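# Set rocker switches to match the colour card

## Task

Put every switch in the grid into the state drawn on the small card that lies to the right of the grid as seen from the arm. The card's rows line up with the grid's rows, farthest with farthest. Each card square's colour names the half of its switch that must be up: green means the half away from the arm, dark grey the half toward it. A switch's lamp glows while the half under it is pressed down. Every switch must match, and each must stay in that state on its own, without the gripper holding it.

## Robot and tools

Robot: one arm with six joints (waist, shoulder, elbow, wrist pitch, wrist yaw, wrist roll) and a two-finger parallel gripper. The fingers point along the gripper's own +x axis and close along its y axis. The reported hand point sits between the finger pads, roughly 3-4 cm short of the tips.

Scene frame: origin on the table surface right under the arm base, +z up, +y to the left when looking along +x. All positions are metres, all orientations are quaternions written w first (qw, qx, qy, qz). The base may be slightly tilted, and the printed hand position gets less exact the farther the arm reaches.

A row is always 8 numbers in this order: x, y, z, qw, qx, qy, qz, opening. x, y, z and the quaternion are an absolute gripper pose in the scene frame, not an offset. Opening runs from -1 to 1: +1 is fully open (0.088 m), empty fingers touch near -0.80, and values below that change nothing. Closing fully takes at least about 0.5 s. To grip something, command roughly 0.07 below the measured grip_measured; a smaller margin grips more gently.

execute_actions(actions): a list of actions run one after another. Each action is a table of up to 15 rows, each row held for one 1/30 s step; if fewer rows are given, the last one repeats to fill 15 steps. An empty list simply reports state and images. An action is rejected if its target lies over 0.6 m from the gripper along any gripper axis; if the first action fails that check, or any action is malformed, nothing in the call runs. Repeat the wanted quaternion in every row; do not copy it from a result, since that may have drifted.

move(target, speed, blocking): drives the gripper in a straight line toward one absolute pose given as a single 8-number row as above. speed is the path's top speed in m/s, 0.002 to 0.5 (default 0.25); rotation is capped at double that in rad/s. The path takes 0.5 to 10 s and is cut off at 10 s. The opening is applied at the move's start. It does not avoid obstacles, and the real hand may overshoot the speed or wander, especially near full stretch. Faster contact hits harder; aiming deeper past a surface presses harder. With blocking=false the call returns after 0.5 s while motion continues; use wait(0) to check, and wait or stop before sending anything else. The extra "move:" line reports how it ended (done, off_target, moving, held, fault), the distance left to the target, and limits: paced means the command was clipped, held means a check blocked some steps (after which the arm can jump ahead fast).

wait(seconds): 0 to 10 s; the arm keeps its last command and any running move continues. stop(): brakes a running move, needing some distance. zoom_image(camera, region): crops the latest image of cam_head_left, cam_head_right or cam_wrist; region is [x0, y0, x1, y1] in pixels (images are 896x504, origin top-left), at most 504x504. finished_scene(scene): ends the current scene by its number; irreversible, and the switches must already be right and stable.

Control details: each step the commanded pose is clamped to within 70 mm and 16 degrees of the measured pose, so a distant target may need several actions; "Hand target" shows where the controller is heading now. Position wins over orientation when both cannot be met. Joint friction can leave the hand short or tilted, so check pose after each move and correct.

Result lines: gripper position, quaternion and velocities; Joint positions and velocities (six joints in rad, then finger gap in m); joint torques and external torque estimates (include friction and noise); grip_measured on the opening scale (reads narrower when squeezing a hard part); grip_effort_n (negative means closing, capped near 83 N). "pose unreachable" means the clearance check altered or blocked a command; the base's mount counts as arm. Joint ranges: waist -3.054 to 3.054, shoulder 0 to 3.142, elbow 0 to 2.356, wrist pitch and yaw -1.571 to 1.571, roll -3.142 to 3.142.

Avoid: pressing switches hard or fast, as contact torque reaching a joint's load limit (waist 16.8, shoulder 20.8, elbow 20.8, wrist pitch 5.49, wrist yaw 5.47, wrist roll 5.13 N m) freezes the arm for 10 s. Long loaded holds heat motors (warning from 50 °C, forced hold at 95 °C, possible power loss). Avoid slams, knocking things over and leaving a switch held only by the gripper. A good approach: press the raised wrong half down gently from above with closed fingers, then lift clear and confirm via the lamps and a zoom.

Each tool is called after "Emit:" as name(argument=value, ...) on one line, values as JSON.

## Session

Emit:
execute_actions(actions=[])

Scene clock: 0.00 s.
end_effector_position=(+0.3124, -0.2249, +0.3351) grip_measured=+0.850 grip_effort_n=n/a end_effector_quat_wxyz=(+0.925, +0.380, -0.015, -0.017) end_effector_velocity=(-0.000, +0.002, -0.002) end_effector_angular_velocity=(-0.022, +0.010, +0.015)
Joint positions: [-0.019  0.85   0.628  0.25   0.007  0.007  0.081]
Joint velocities: [-0.002 -0.002  0.002 -0.022 -0.007 -0.022  0.   ]
Joint torques (N m, as the arm reports them, + toward a larger angle): no reading
External joint torques (N m, as the arm's controller estimates them; a push from outside toward a larger angle lowers the number): no reading
Heat: hottest wrist pitch 30 °C (+0.0 °C/min).
Hand target: +0.312, -0.225, +0.335; +0.925, +0.380, -0.015, -0.017

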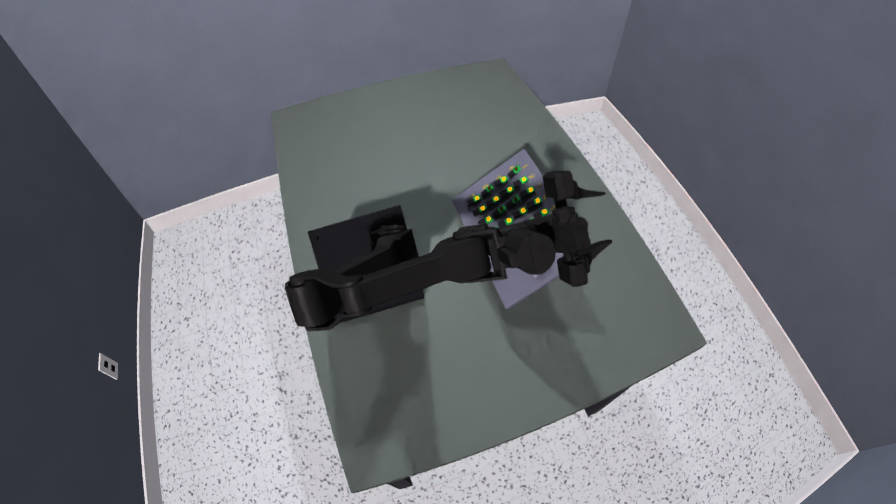

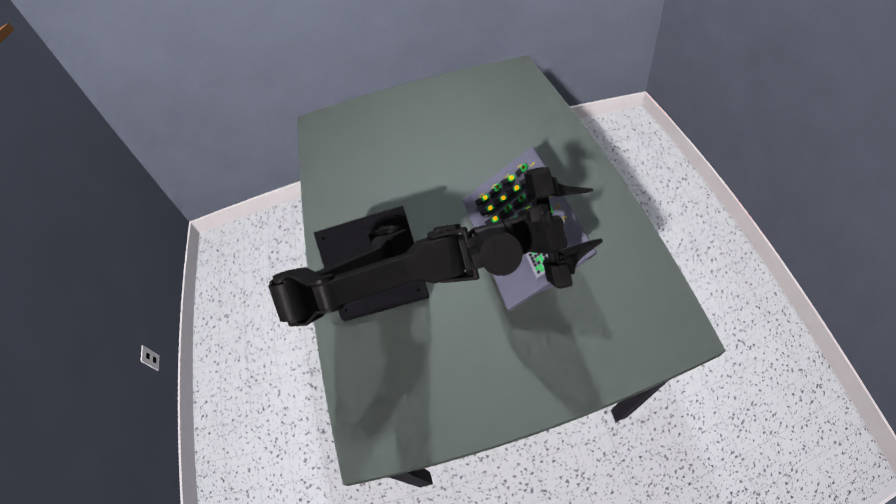

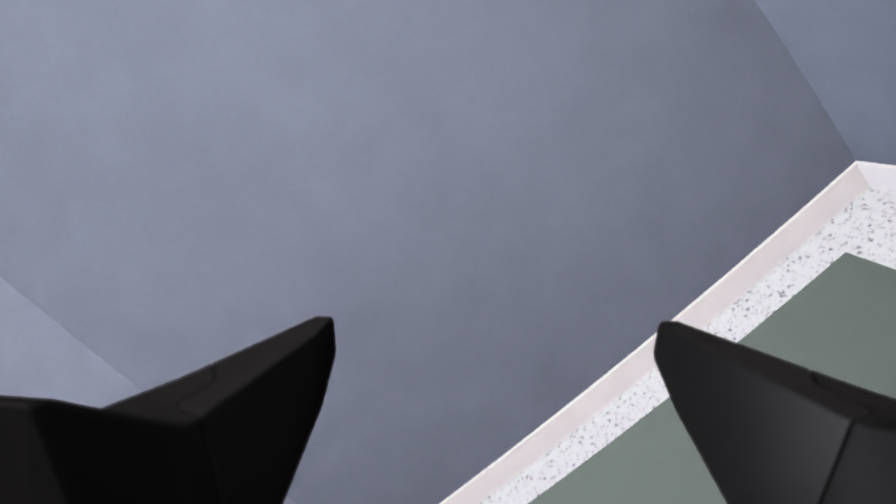

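Emit:
zoom_image(camera="cam_head_left", region=[420, 130, 660, 320])

Emit:
move(target=[0.24, -0.05, 0.28, 0.79, 0, 0.61, 0, 1])

Region (420, 130, 660, 320) of cam_head_left's 896x504 image, scaled by 2.100, with more detail than that image has; it fills the top 399 rows of this view, and the rest is white.

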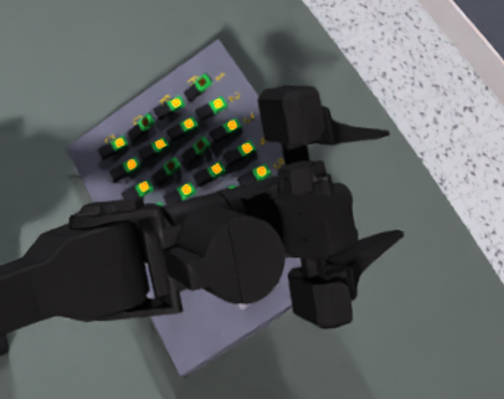

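Scene clock: 4.20 s.
end_effector_position=(+0.2393, -0.0500, +0.2760) grip_measured=+1.000 grip_effort_n=16.0 end_effector_quat_wxyz=(+0.788, +0.002, +0.616, +0.006) end_effector_velocity=(-0.003, -0.001, +0.002) end_effector_angular_velocity=(+0.013, +0.021, -0.001)
Joint positions: [ 0.711  1.68   1.253 -1.5    0.717  0.742  0.088]
Joint velocities: [-0.002 -0.002  0.012 -0.022 -0.022  0.007  0.   ]
Joint torques (N m, as the arm reports them, + toward a larger angle): [ 3.87 -1.72  6.56  0.31  0.06  0.14]
External joint torques (N m, as the arm's controller estimates them; a push from outside toward a larger angle lowers the number): [ 0.27  0.13  1.92 -0.23 -0.07  0.14]
Heat: hottest wrist pitch 30 °C (+0.0 °C/min).
Hand target: +0.240, -0.049, +0.278; +0.788, +0.005, +0.616, +0.006
Off the commanded pose: 0.004 m, 1 deg.
move: done

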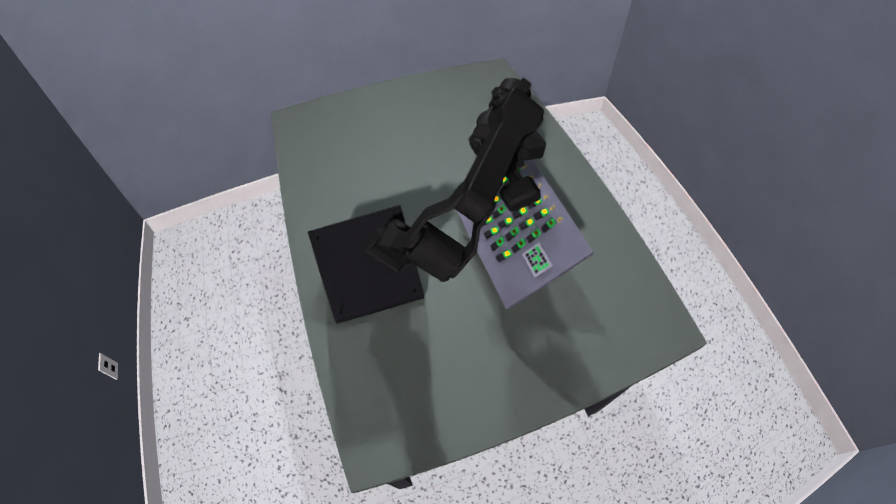

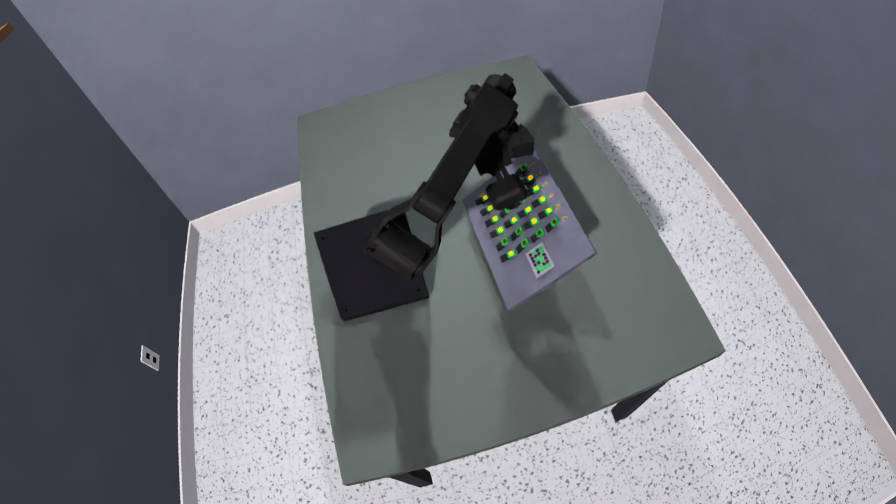

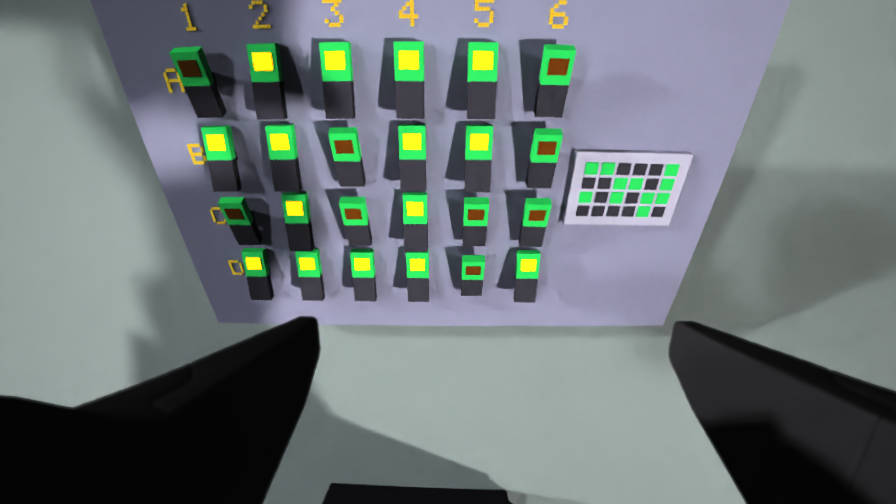

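Emit:
zoom_image(camera="cam_wrist", region=[540, 130, 720, 250])

Region (540, 130, 720, 250) of cam_wrist's 896x504 image, scaled by 2.800, with more detail than that image has.

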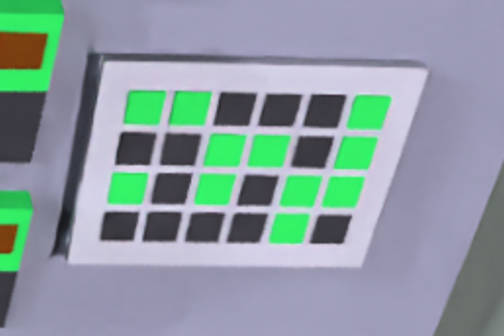

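Emit:
move(target=[0.258, -0.01, 0.21, 0.79, 0, 0.61, 0, -1])

Scene clock: 6.40 s.
end_effector_position=(+0.2593, -0.0103, +0.2129) grip_measured=-0.784 grip_effort_n=-83.5 end_effector_quat_wxyz=(+0.793, +0.006, +0.609, -0.001) end_effector_velocity=(+0.001, +0.001, -0.002) end_effector_angular_velocity=(+0.014, -0.001, -0.006)
Joint positions: [ 0.629  1.763  1.045 -1.125  0.759  0.643  0.001]
Joint velocities: [-0.007 -0.002 -0.007  0.022 -0.007 -0.007 -0.   ]
Joint torques (N m, as the arm reports them, + toward a larger angle): [ 3.85 -2.99  4.93  0.64  0.22 -0.16]
External joint torques (N m, as the arm's controller estimates them; a push from outside toward a larger angle lowers the number): [-0.07 -0.1   0.01  0.05  0.09 -0.16]
Heat: hottest wrist pitch 30 °C (+0.0 °C/min).
Hand target: +0.258, -0.010, +0.210; +0.792, +0.000, +0.611, -0.000
Off the commanded pose: 0.003 m, 1 deg.
move: done

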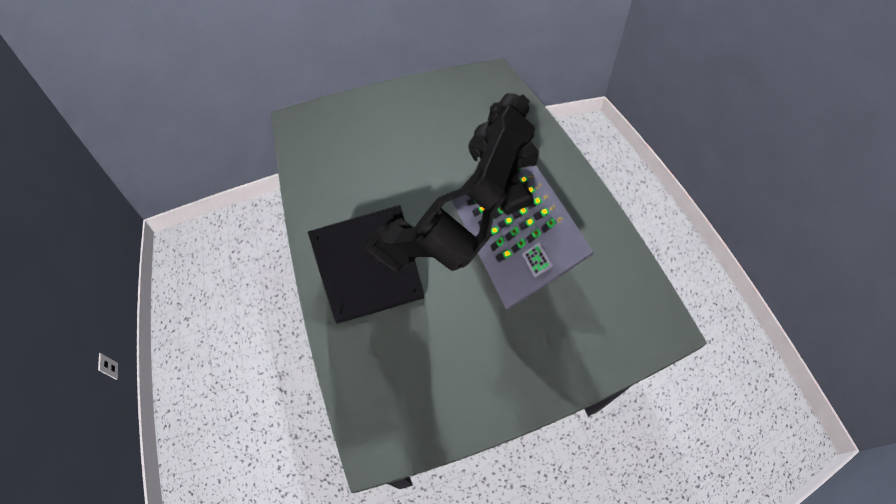

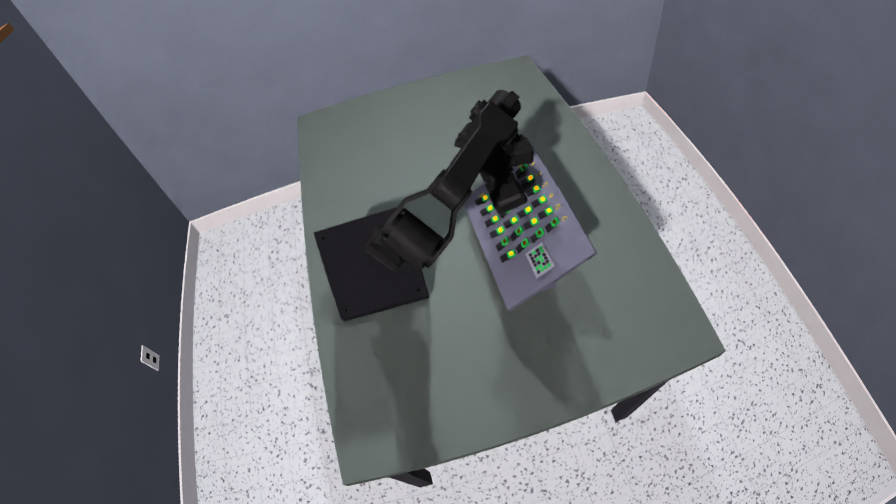

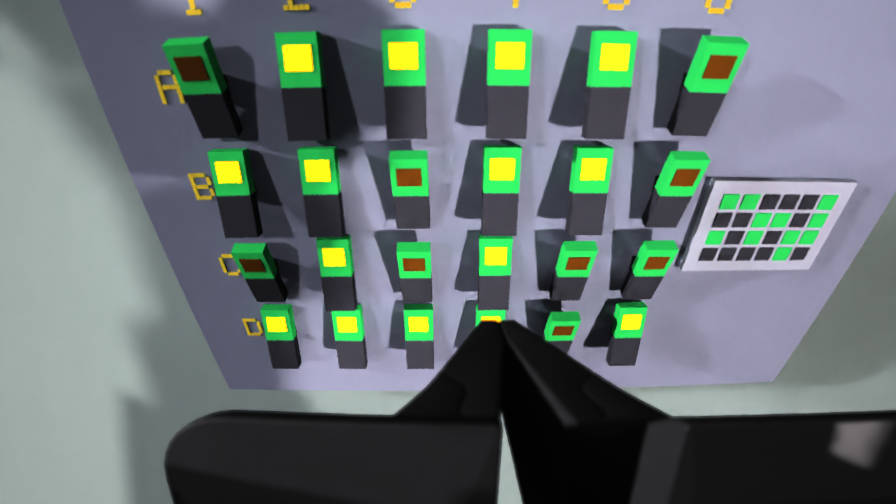

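Emit:
move(target=[0.281, -0.018, 0.168, 0.79, 0, 0.61, 0, -0.8], speed=0.15)

Emit:
zoom_image(camera="cam_head_left", region=[440, 130, 600, 270])

Scene clock: 9.63 s.
end_effector_position=(+0.2828, -0.0184, +0.1709) grip_measured=-0.784 grip_effort_n=-83.5 end_effector_quat_wxyz=(+0.794, +0.006, +0.608, -0.002) end_effector_velocity=(-0.000, -0.002, -0.002) end_effector_angular_velocity=(-0.011, +0.000, +0.013)
Joint positions: [ 0.478  1.779  0.959 -0.877  0.791  0.434  0.001]
Joint velocities: [-0.007 -0.002 -0.007  0.007  0.007 -0.022 -0.   ]
Joint torques (N m, as the arm reports them, + toward a larger angle): [ 4.15 -3.56  4.74  0.65  0.18 -0.15]
External joint torques (N m, as the arm's controller estimates them; a push from outside toward a larger angle lowers the number): [-0.14 -0.14  0.02  0.05  0.09 -0.16]
Heat: hottest wrist pitch 30 °C (+0.0 °C/min).
Hand target: +0.281, -0.018, +0.168; +0.792, -0.000, +0.611, -0.000
Off the commanded pose: 0.003 m, 1 deg.
move: done

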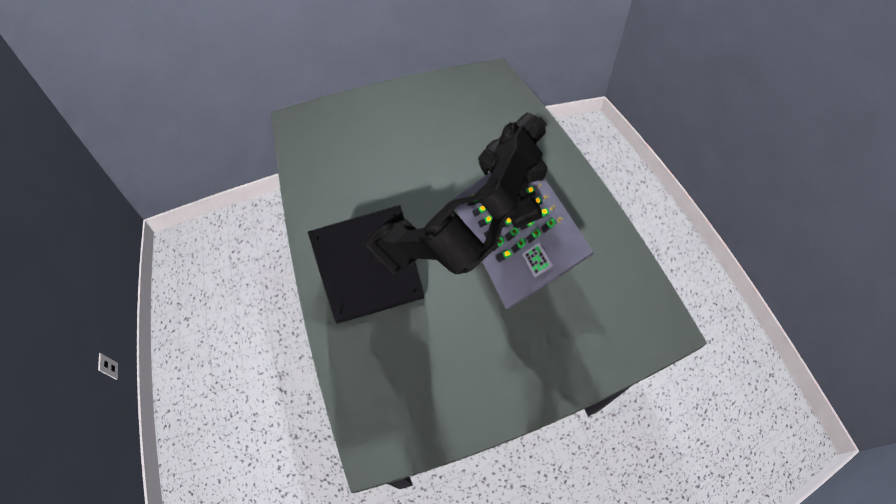

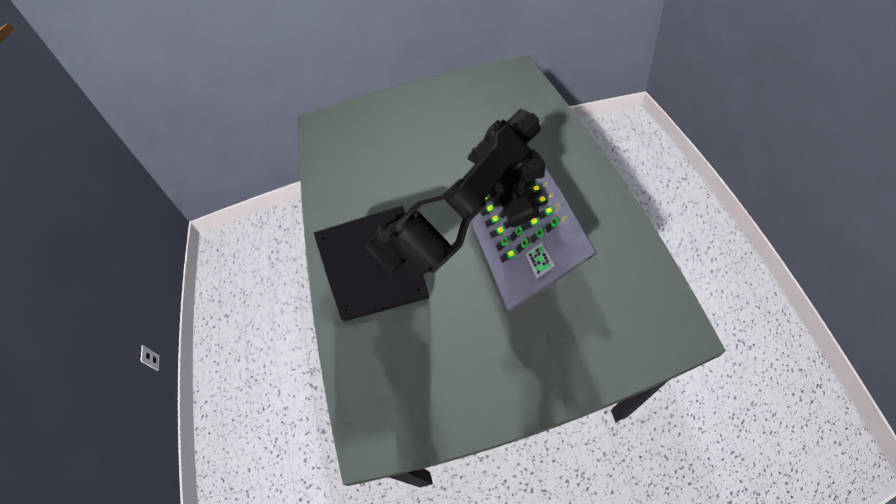

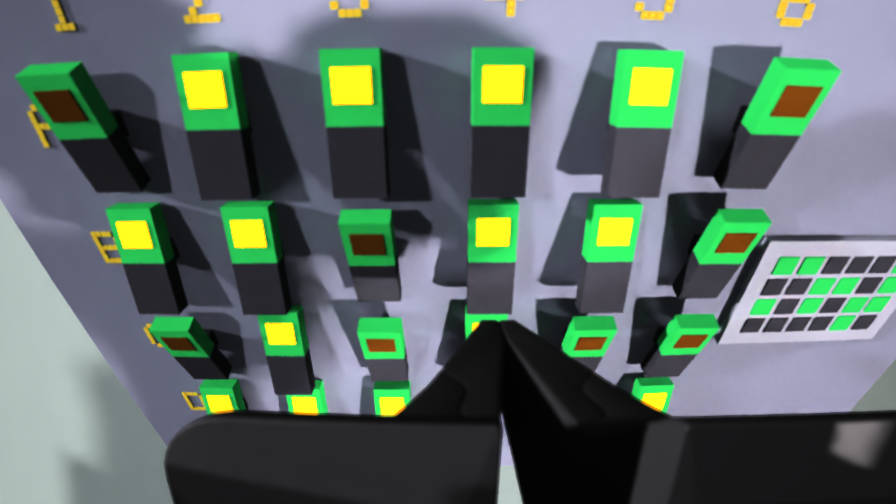

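Region (440, 130, 600, 270) of cam_head_left's 896x504 image, scaled by 3.150, with more detail than that image has; it fills the top 441 rows of this view, and the rest is white.

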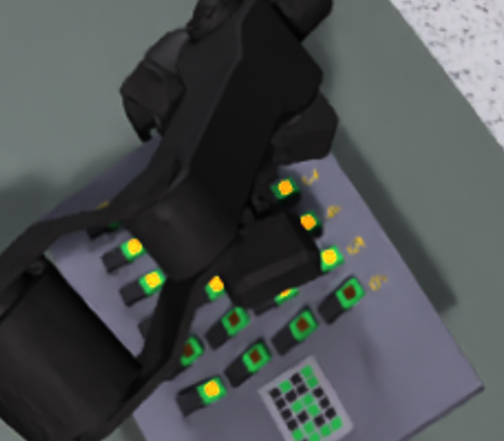

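Emit:
move(target=[0.286, -0.018, 0.146, 0.79, 0, 0.61, 0, -0.78], speed=0.04)

Scene clock: 10.93 s.
end_effector_position=(+0.2878, -0.0185, +0.1488) grip_measured=-0.782 grip_effort_n=16.0 end_effector_quat_wxyz=(+0.794, +0.006, +0.609, -0.002) end_effector_velocity=(-0.002, -0.000, -0.001) end_effector_angular_velocity=(+0.002, +0.009, +0.012)
Joint positions: [ 0.419  1.794  0.904 -0.747  0.797  0.352  0.001]
Joint velocities: [-0.002 -0.002 -0.002 -0.007 -0.007 -0.007  0.   ]
Joint torques (N m, as the arm reports them, + toward a larger angle): [ 4.19 -3.72  4.56  0.64  0.16 -0.16]
External joint torques (N m, as the arm's controller estimates them; a push from outside toward a larger angle lowers the number): [-0.23 -0.1   0.01  0.03  0.09 -0.16]
Heat: hottest elbow 30 °C (+0.0 °C/min).
Hand target: +0.286, -0.018, +0.146; +0.792, -0.000, +0.611, -0.000
Off the commanded pose: 0.003 m, 1 deg.
move: done

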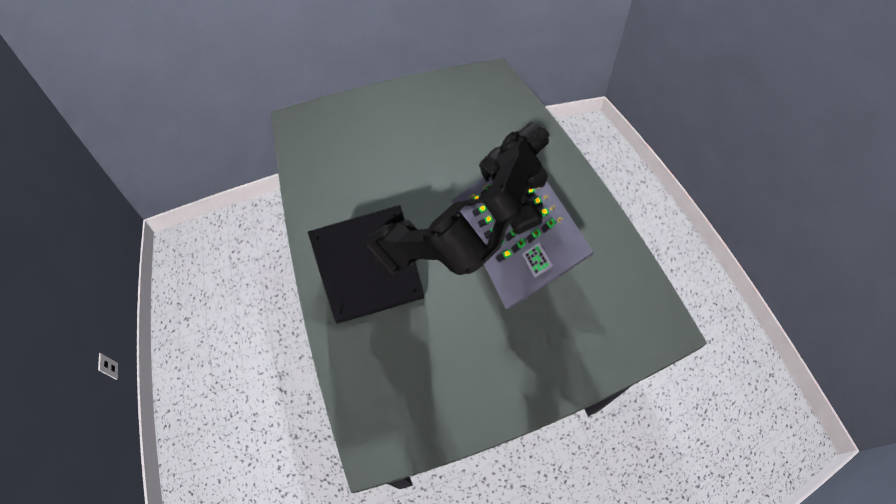

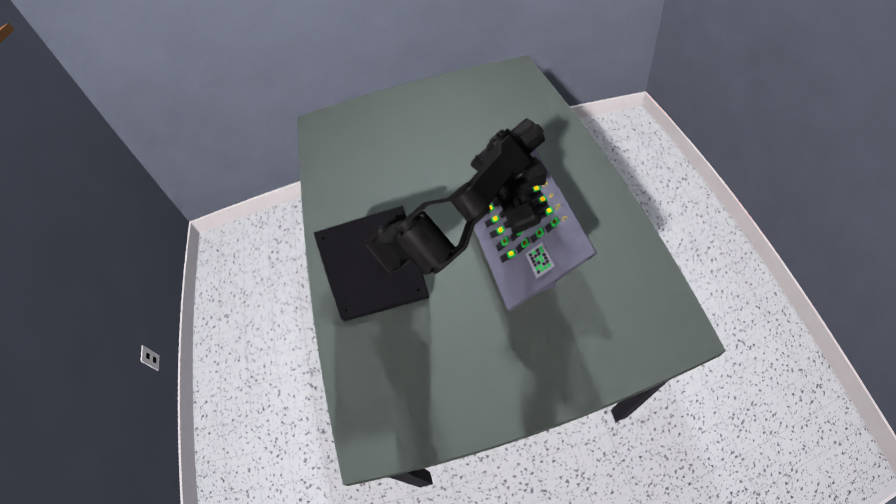

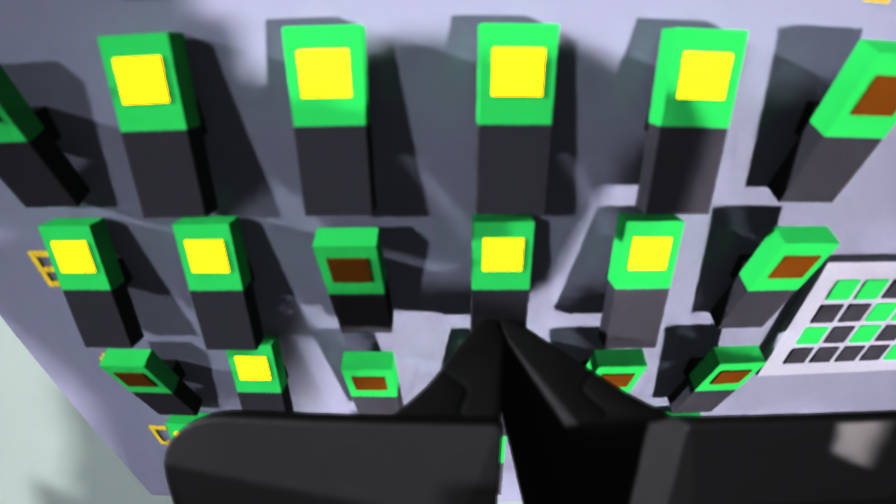

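Emit:
move(target=[0.286, -0.018, 0.139, 0.79, 0, 0.61, 0, -0.78], speed=0.02)

Scene clock: 12.13 s.
end_effector_position=(+0.2882, -0.0184, +0.1430) grip_measured=-0.782 grip_effort_n=15.1 end_effector_quat_wxyz=(+0.795, +0.005, +0.607, -0.002) end_effector_velocity=(-0.003, -0.002, -0.001) end_effector_angular_velocity=(+0.002, +0.019, +0.000)
Joint positions: [ 0.407  1.795  0.883 -0.708  0.8    0.329  0.001]
Joint velocities: [-0.007 -0.002  0.002 -0.022 -0.007  0.007 -0.   ]
Joint torques (N m, as the arm reports them, + toward a larger angle): [ 3.95 -3.56  4.4   0.72  0.08 -0.15]
External joint torques (N m, as the arm's controller estimates them; a push from outside toward a larger angle lowers the number): [-0.45  0.08 -0.11  0.1   0.01 -0.15]
Heat: hottest elbow 30 °C (+0.0 °C/min).
Hand target: +0.286, -0.018, +0.139; +0.792, +0.000, +0.611, -0.000
Off the commanded pose: 0.005 m, 1 deg.
move: done

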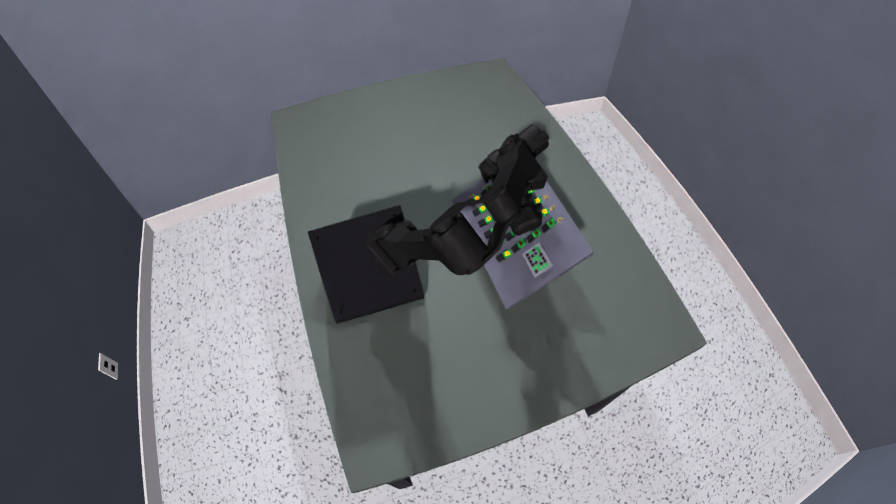

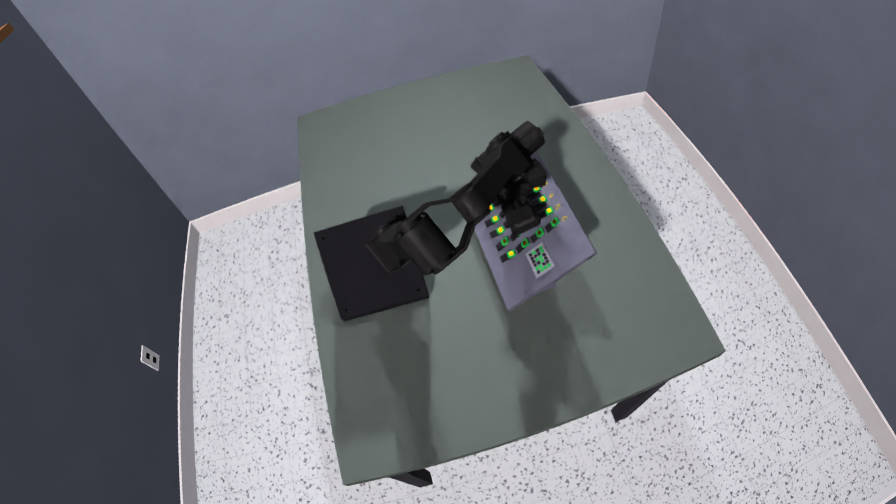

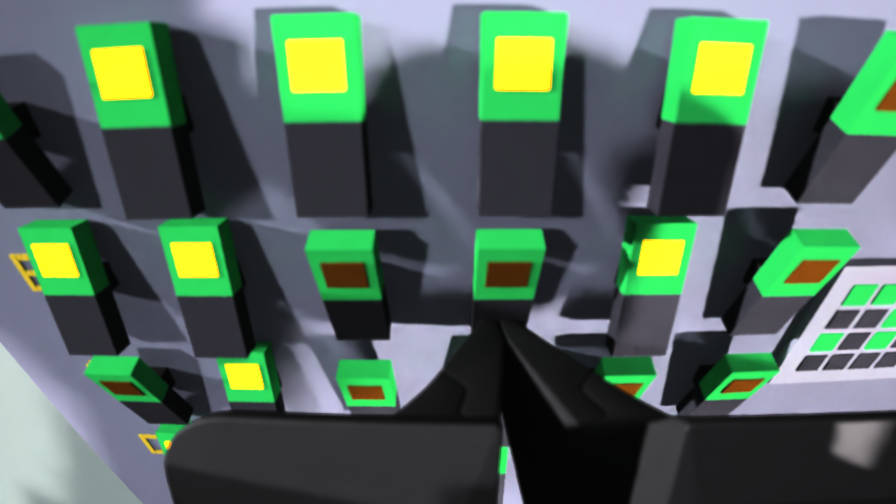

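Emit:
move(target=[0.288, -0.012, 0.185, 0.79, 0, 0.61, 0, -0.78], speed=0.15)

Emit:
move(target=[0.320, 0.051, 0.182, 0.79, 0, 0.61, 0, -0.78], speed=0.15)

Scene clock: 13.37 s.
end_effector_position=(+0.2861, -0.0134, +0.1830) grip_measured=-0.782 grip_effort_n=15.1 end_effector_quat_wxyz=(+0.790, -0.002, +0.612, +0.001) end_effector_velocity=(-0.005, -0.003, -0.003) end_effector_angular_velocity=(-0.025, +0.024, +0.015)
Joint positions: [ 0.51   1.817  1.027 -0.957  0.788  0.476  0.001]
Joint velocities: [-0.002  0.007  0.002 -0.037  0.007  0.007  0.   ]
Joint torques (N m, as the arm reports them, + toward a larger angle): [ 4.75 -3.63  6.73  0.34 -0.01  0.15]
External joint torques (N m, as the arm's controller estimates them; a push from outside toward a larger angle lowers the number): [ 0.32 -0.01  1.92 -0.24 -0.12  0.15]
Heat: hottest elbow 30 °C (+0.0 °C/min).
Hand target: +0.288, -0.012, +0.185; +0.791, +0.000, +0.612, +0.000
Off the commanded pose: 0.003 m, 0 deg.
move: done

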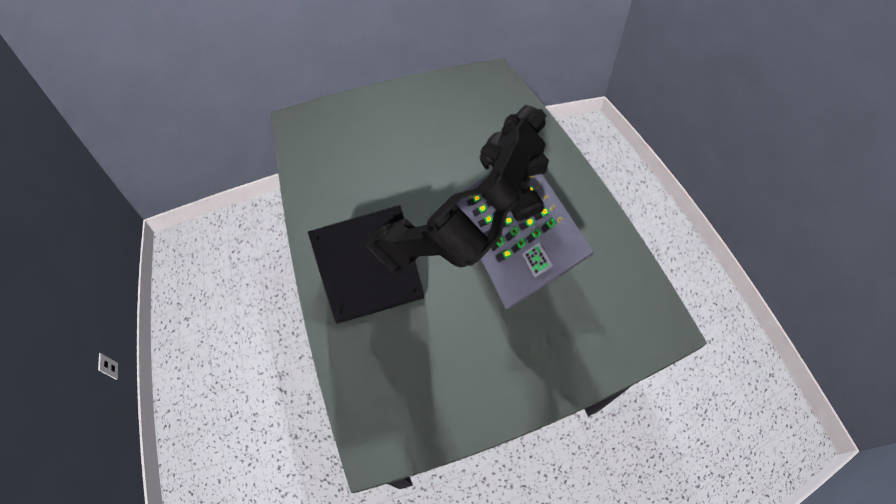

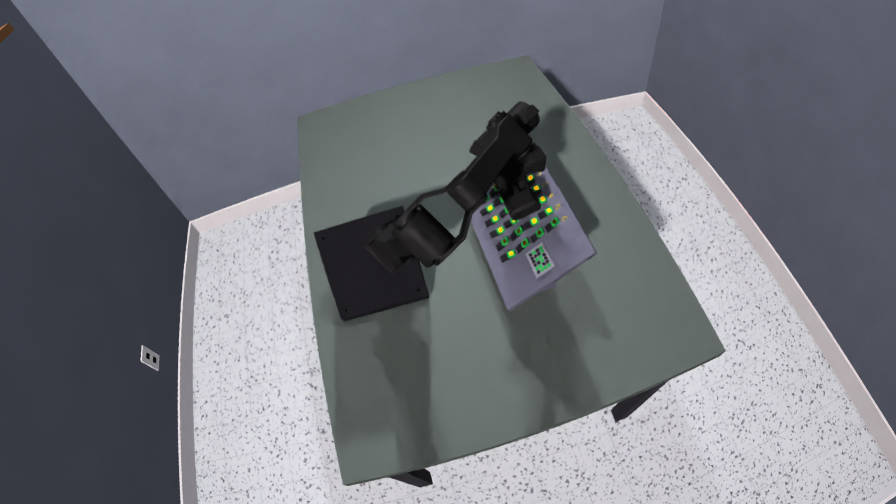

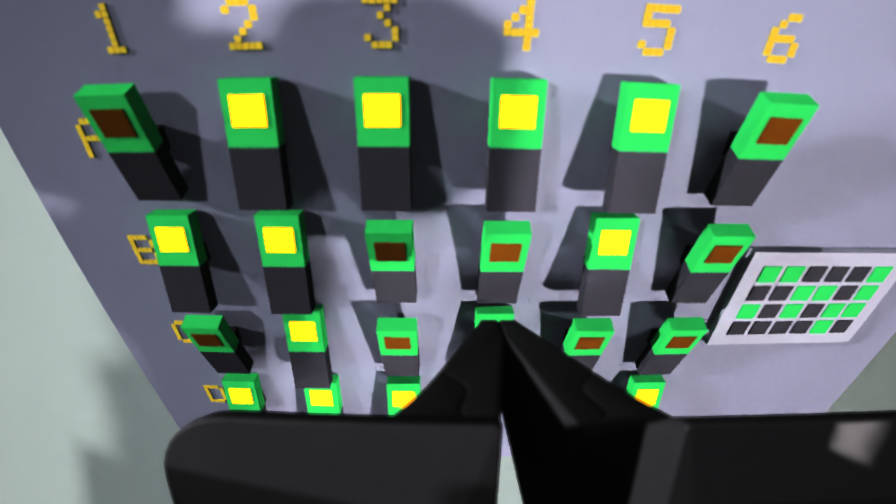

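Scene clock: 14.33 s.
end_effector_position=(+0.3187, +0.0489, +0.1813) grip_measured=-0.782 grip_effort_n=15.6 end_effector_quat_wxyz=(+0.791, -0.002, +0.612, +0.000) end_effector_velocity=(-0.003, +0.002, -0.002) end_effector_angular_velocity=(+0.013, +0.021, +0.003)
Joint positions: [ 0.575  2.09   1.209 -0.927  0.775  0.565  0.001]
Joint velocities: [-0.002  0.002 -0.002 -0.007 -0.022  0.007 -0.   ]
Joint torques (N m, as the arm reports them, + toward a larger angle): [ 5.33 -5.08  6.81  0.34  0.06  0.15]
External joint torques (N m, as the arm's controller estimates them; a push from outside toward a larger angle lowers the number): [ 0.13 -0.07  1.95 -0.23 -0.06  0.14]
Heat: hottest elbow 30 °C (+0.0 °C/min).
Hand target: +0.320, +0.051, +0.182; +0.791, -0.000, +0.611, +0.000
Off the commanded pose: 0.003 m, 0 deg.
move: done

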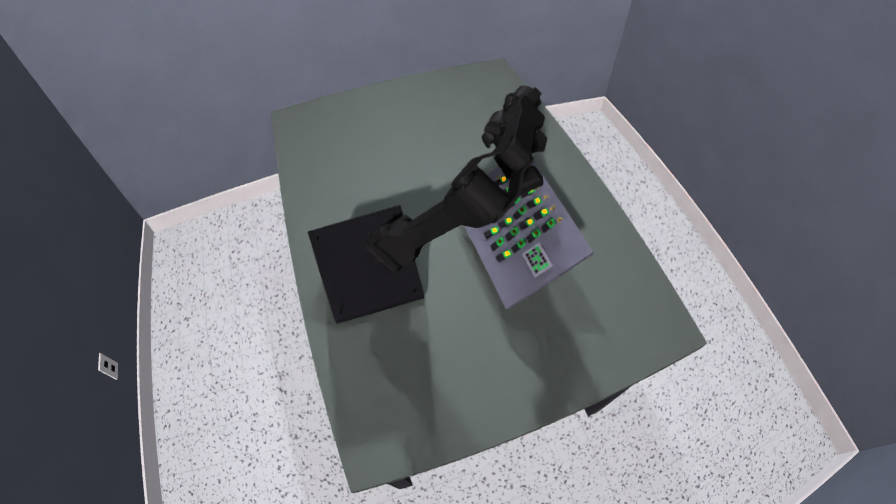

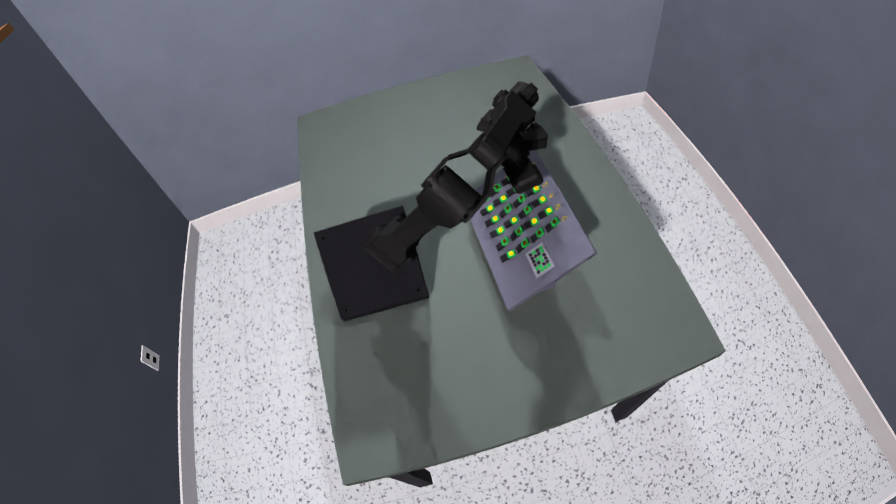

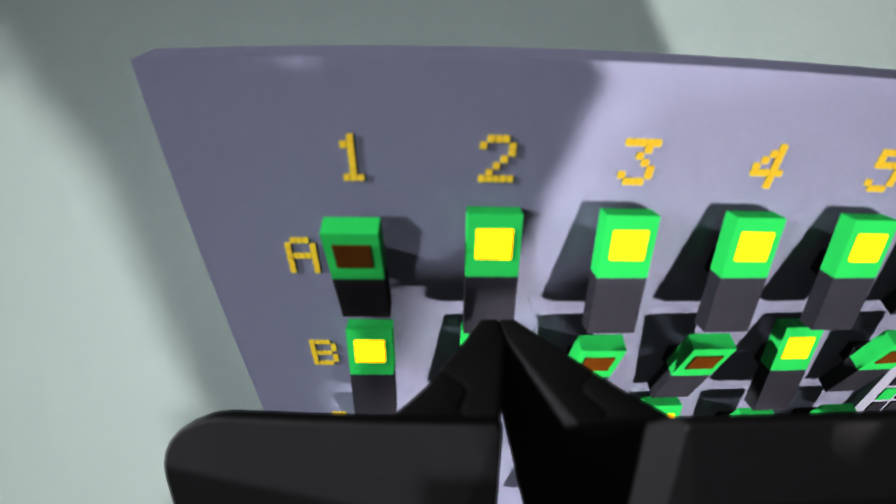

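Emit:
move(target=[0.3195, 0.051, 0.162, 0.79, 0, 0.61, 0, -0.78], speed=0.025)

Scene clock: 15.63 s.
end_effector_position=(+0.3202, +0.0509, +0.1700) grip_measured=-0.782 grip_effort_n=15.6 end_effector_quat_wxyz=(+0.796, +0.001, +0.605, +0.001) end_effector_velocity=(-0.002, -0.000, -0.002) end_effector_angular_velocity=(+0.005, +0.004, +0.006)
Joint positions: [ 0.559  2.089  1.162 -0.841  0.784  0.53   0.001]
Joint velocities: [-0.002 -0.007 -0.012  0.007 -0.007 -0.007 -0.   ]
Joint torques (N m, as the arm reports them, + toward a larger angle): [ 3.85 -4.33  4.39  1.46  0.03 -0.18]
External joint torques (N m, as the arm's controller estimates them; a push from outside toward a larger angle lowers the number): [-1.25  0.63 -0.39  0.86 -0.09 -0.18]
Heat: hottest elbow 30 °C (+0.0 °C/min).
Hand target: +0.319, +0.051, +0.162; +0.792, -0.000, +0.611, +0.000
Off the commanded pose: 0.008 m, 1 deg.
move: done

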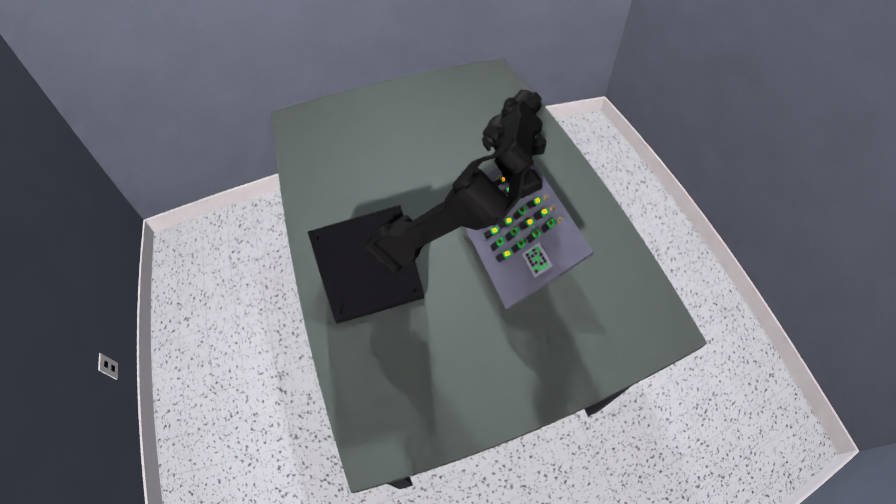

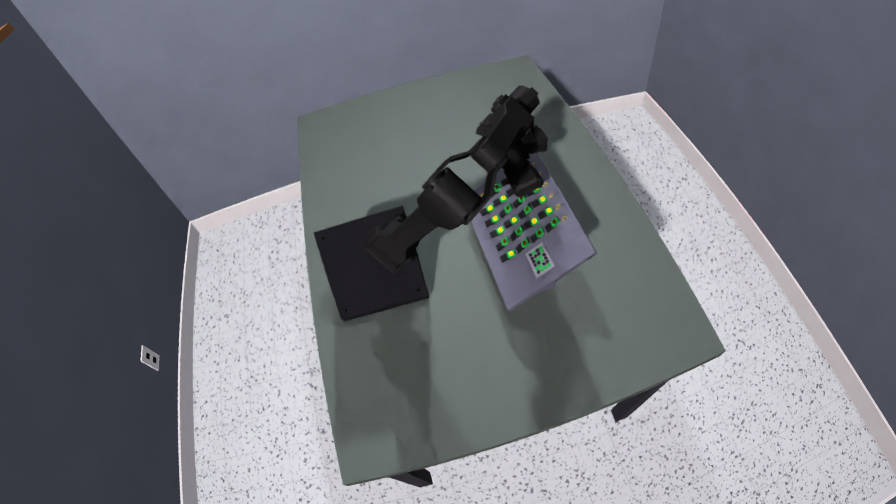

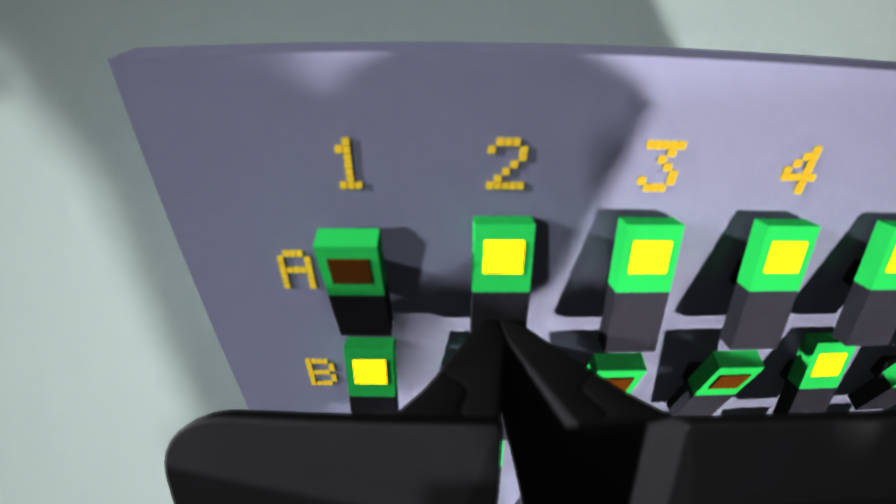

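In contact; needs a bit more push.

Emit:
move(target=[0.318, 0.051, 0.157, 0.79, 0, 0.61, 0, -0.78], speed=0.025)

Scene clock: 16.90 s.
end_effector_position=(+0.3204, +0.0516, +0.1655) grip_measured=-0.782 grip_effort_n=15.6 end_effector_quat_wxyz=(+0.798, +0.006, +0.603, +0.000) end_effector_velocity=(-0.002, -0.001, -0.001) end_effector_angular_velocity=(-0.004, +0.010, +0.025)
Joint positions: [ 0.551  2.086  1.142 -0.806  0.783  0.521  0.001]
Joint velocities: [-0.002 -0.002 -0.002 -0.007 -0.007 -0.022 -0.   ]
Joint torques (N m, as the arm reports them, + toward a larger angle): [ 3.92 -4.43  4.29  0.86  0.09 -0.17]
External joint torques (N m, as the arm's controller estimates them; a push from outside toward a larger angle lowers the number): [-1.21  0.5  -0.44  0.25 -0.01 -0.17]
Heat: hottest wrist pitch 31 °C (+3.6 °C/min).
Hand target: +0.318, +0.051, +0.157; +0.791, +0.000, +0.611, +0.000
Off the commanded pose: 0.009 m, 1 deg.
move: off_target

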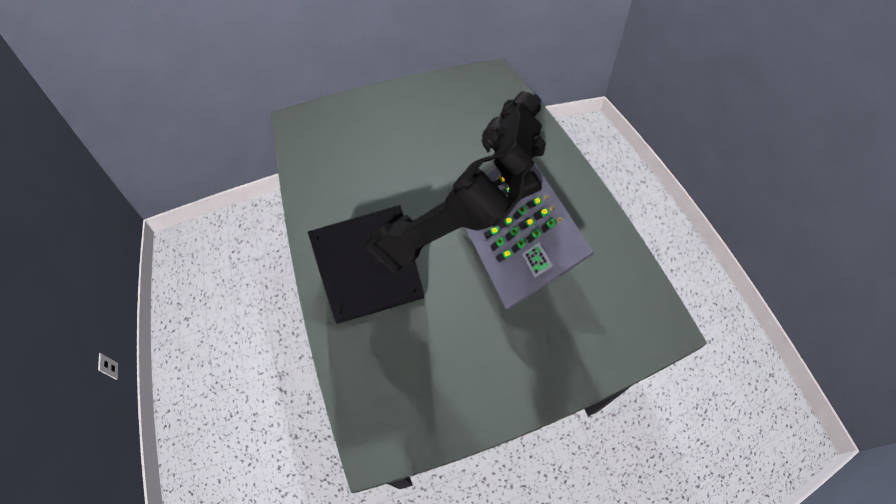

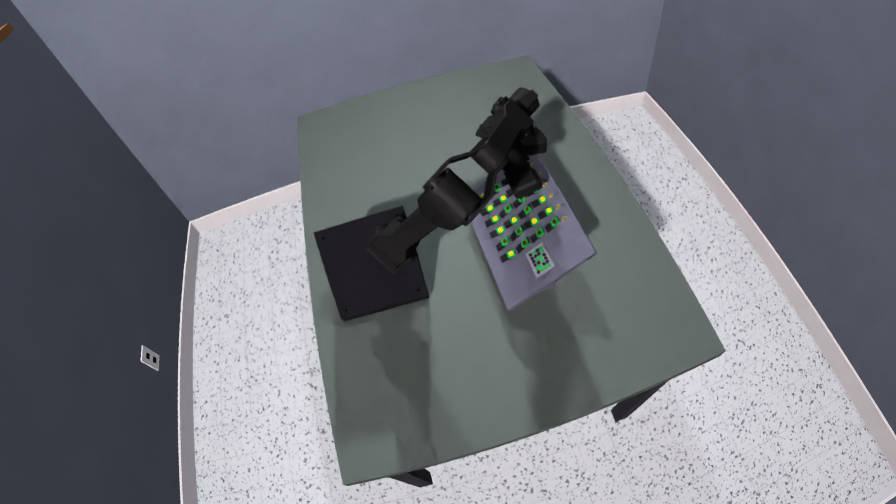

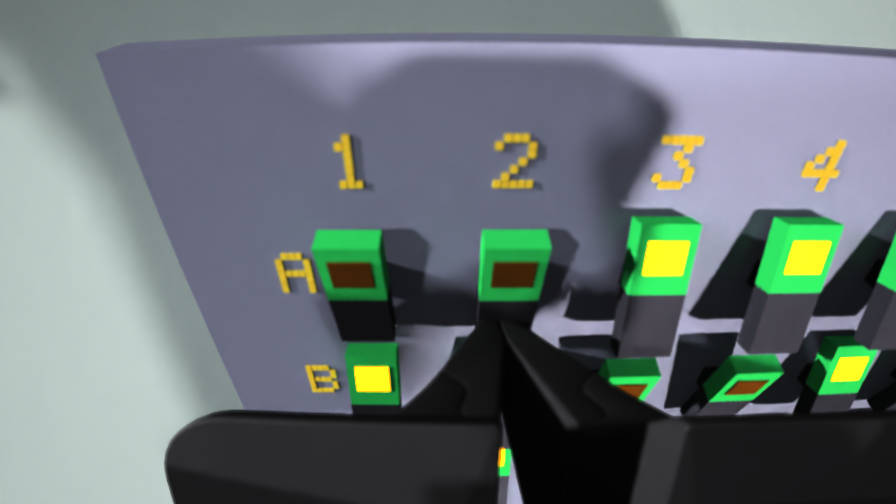

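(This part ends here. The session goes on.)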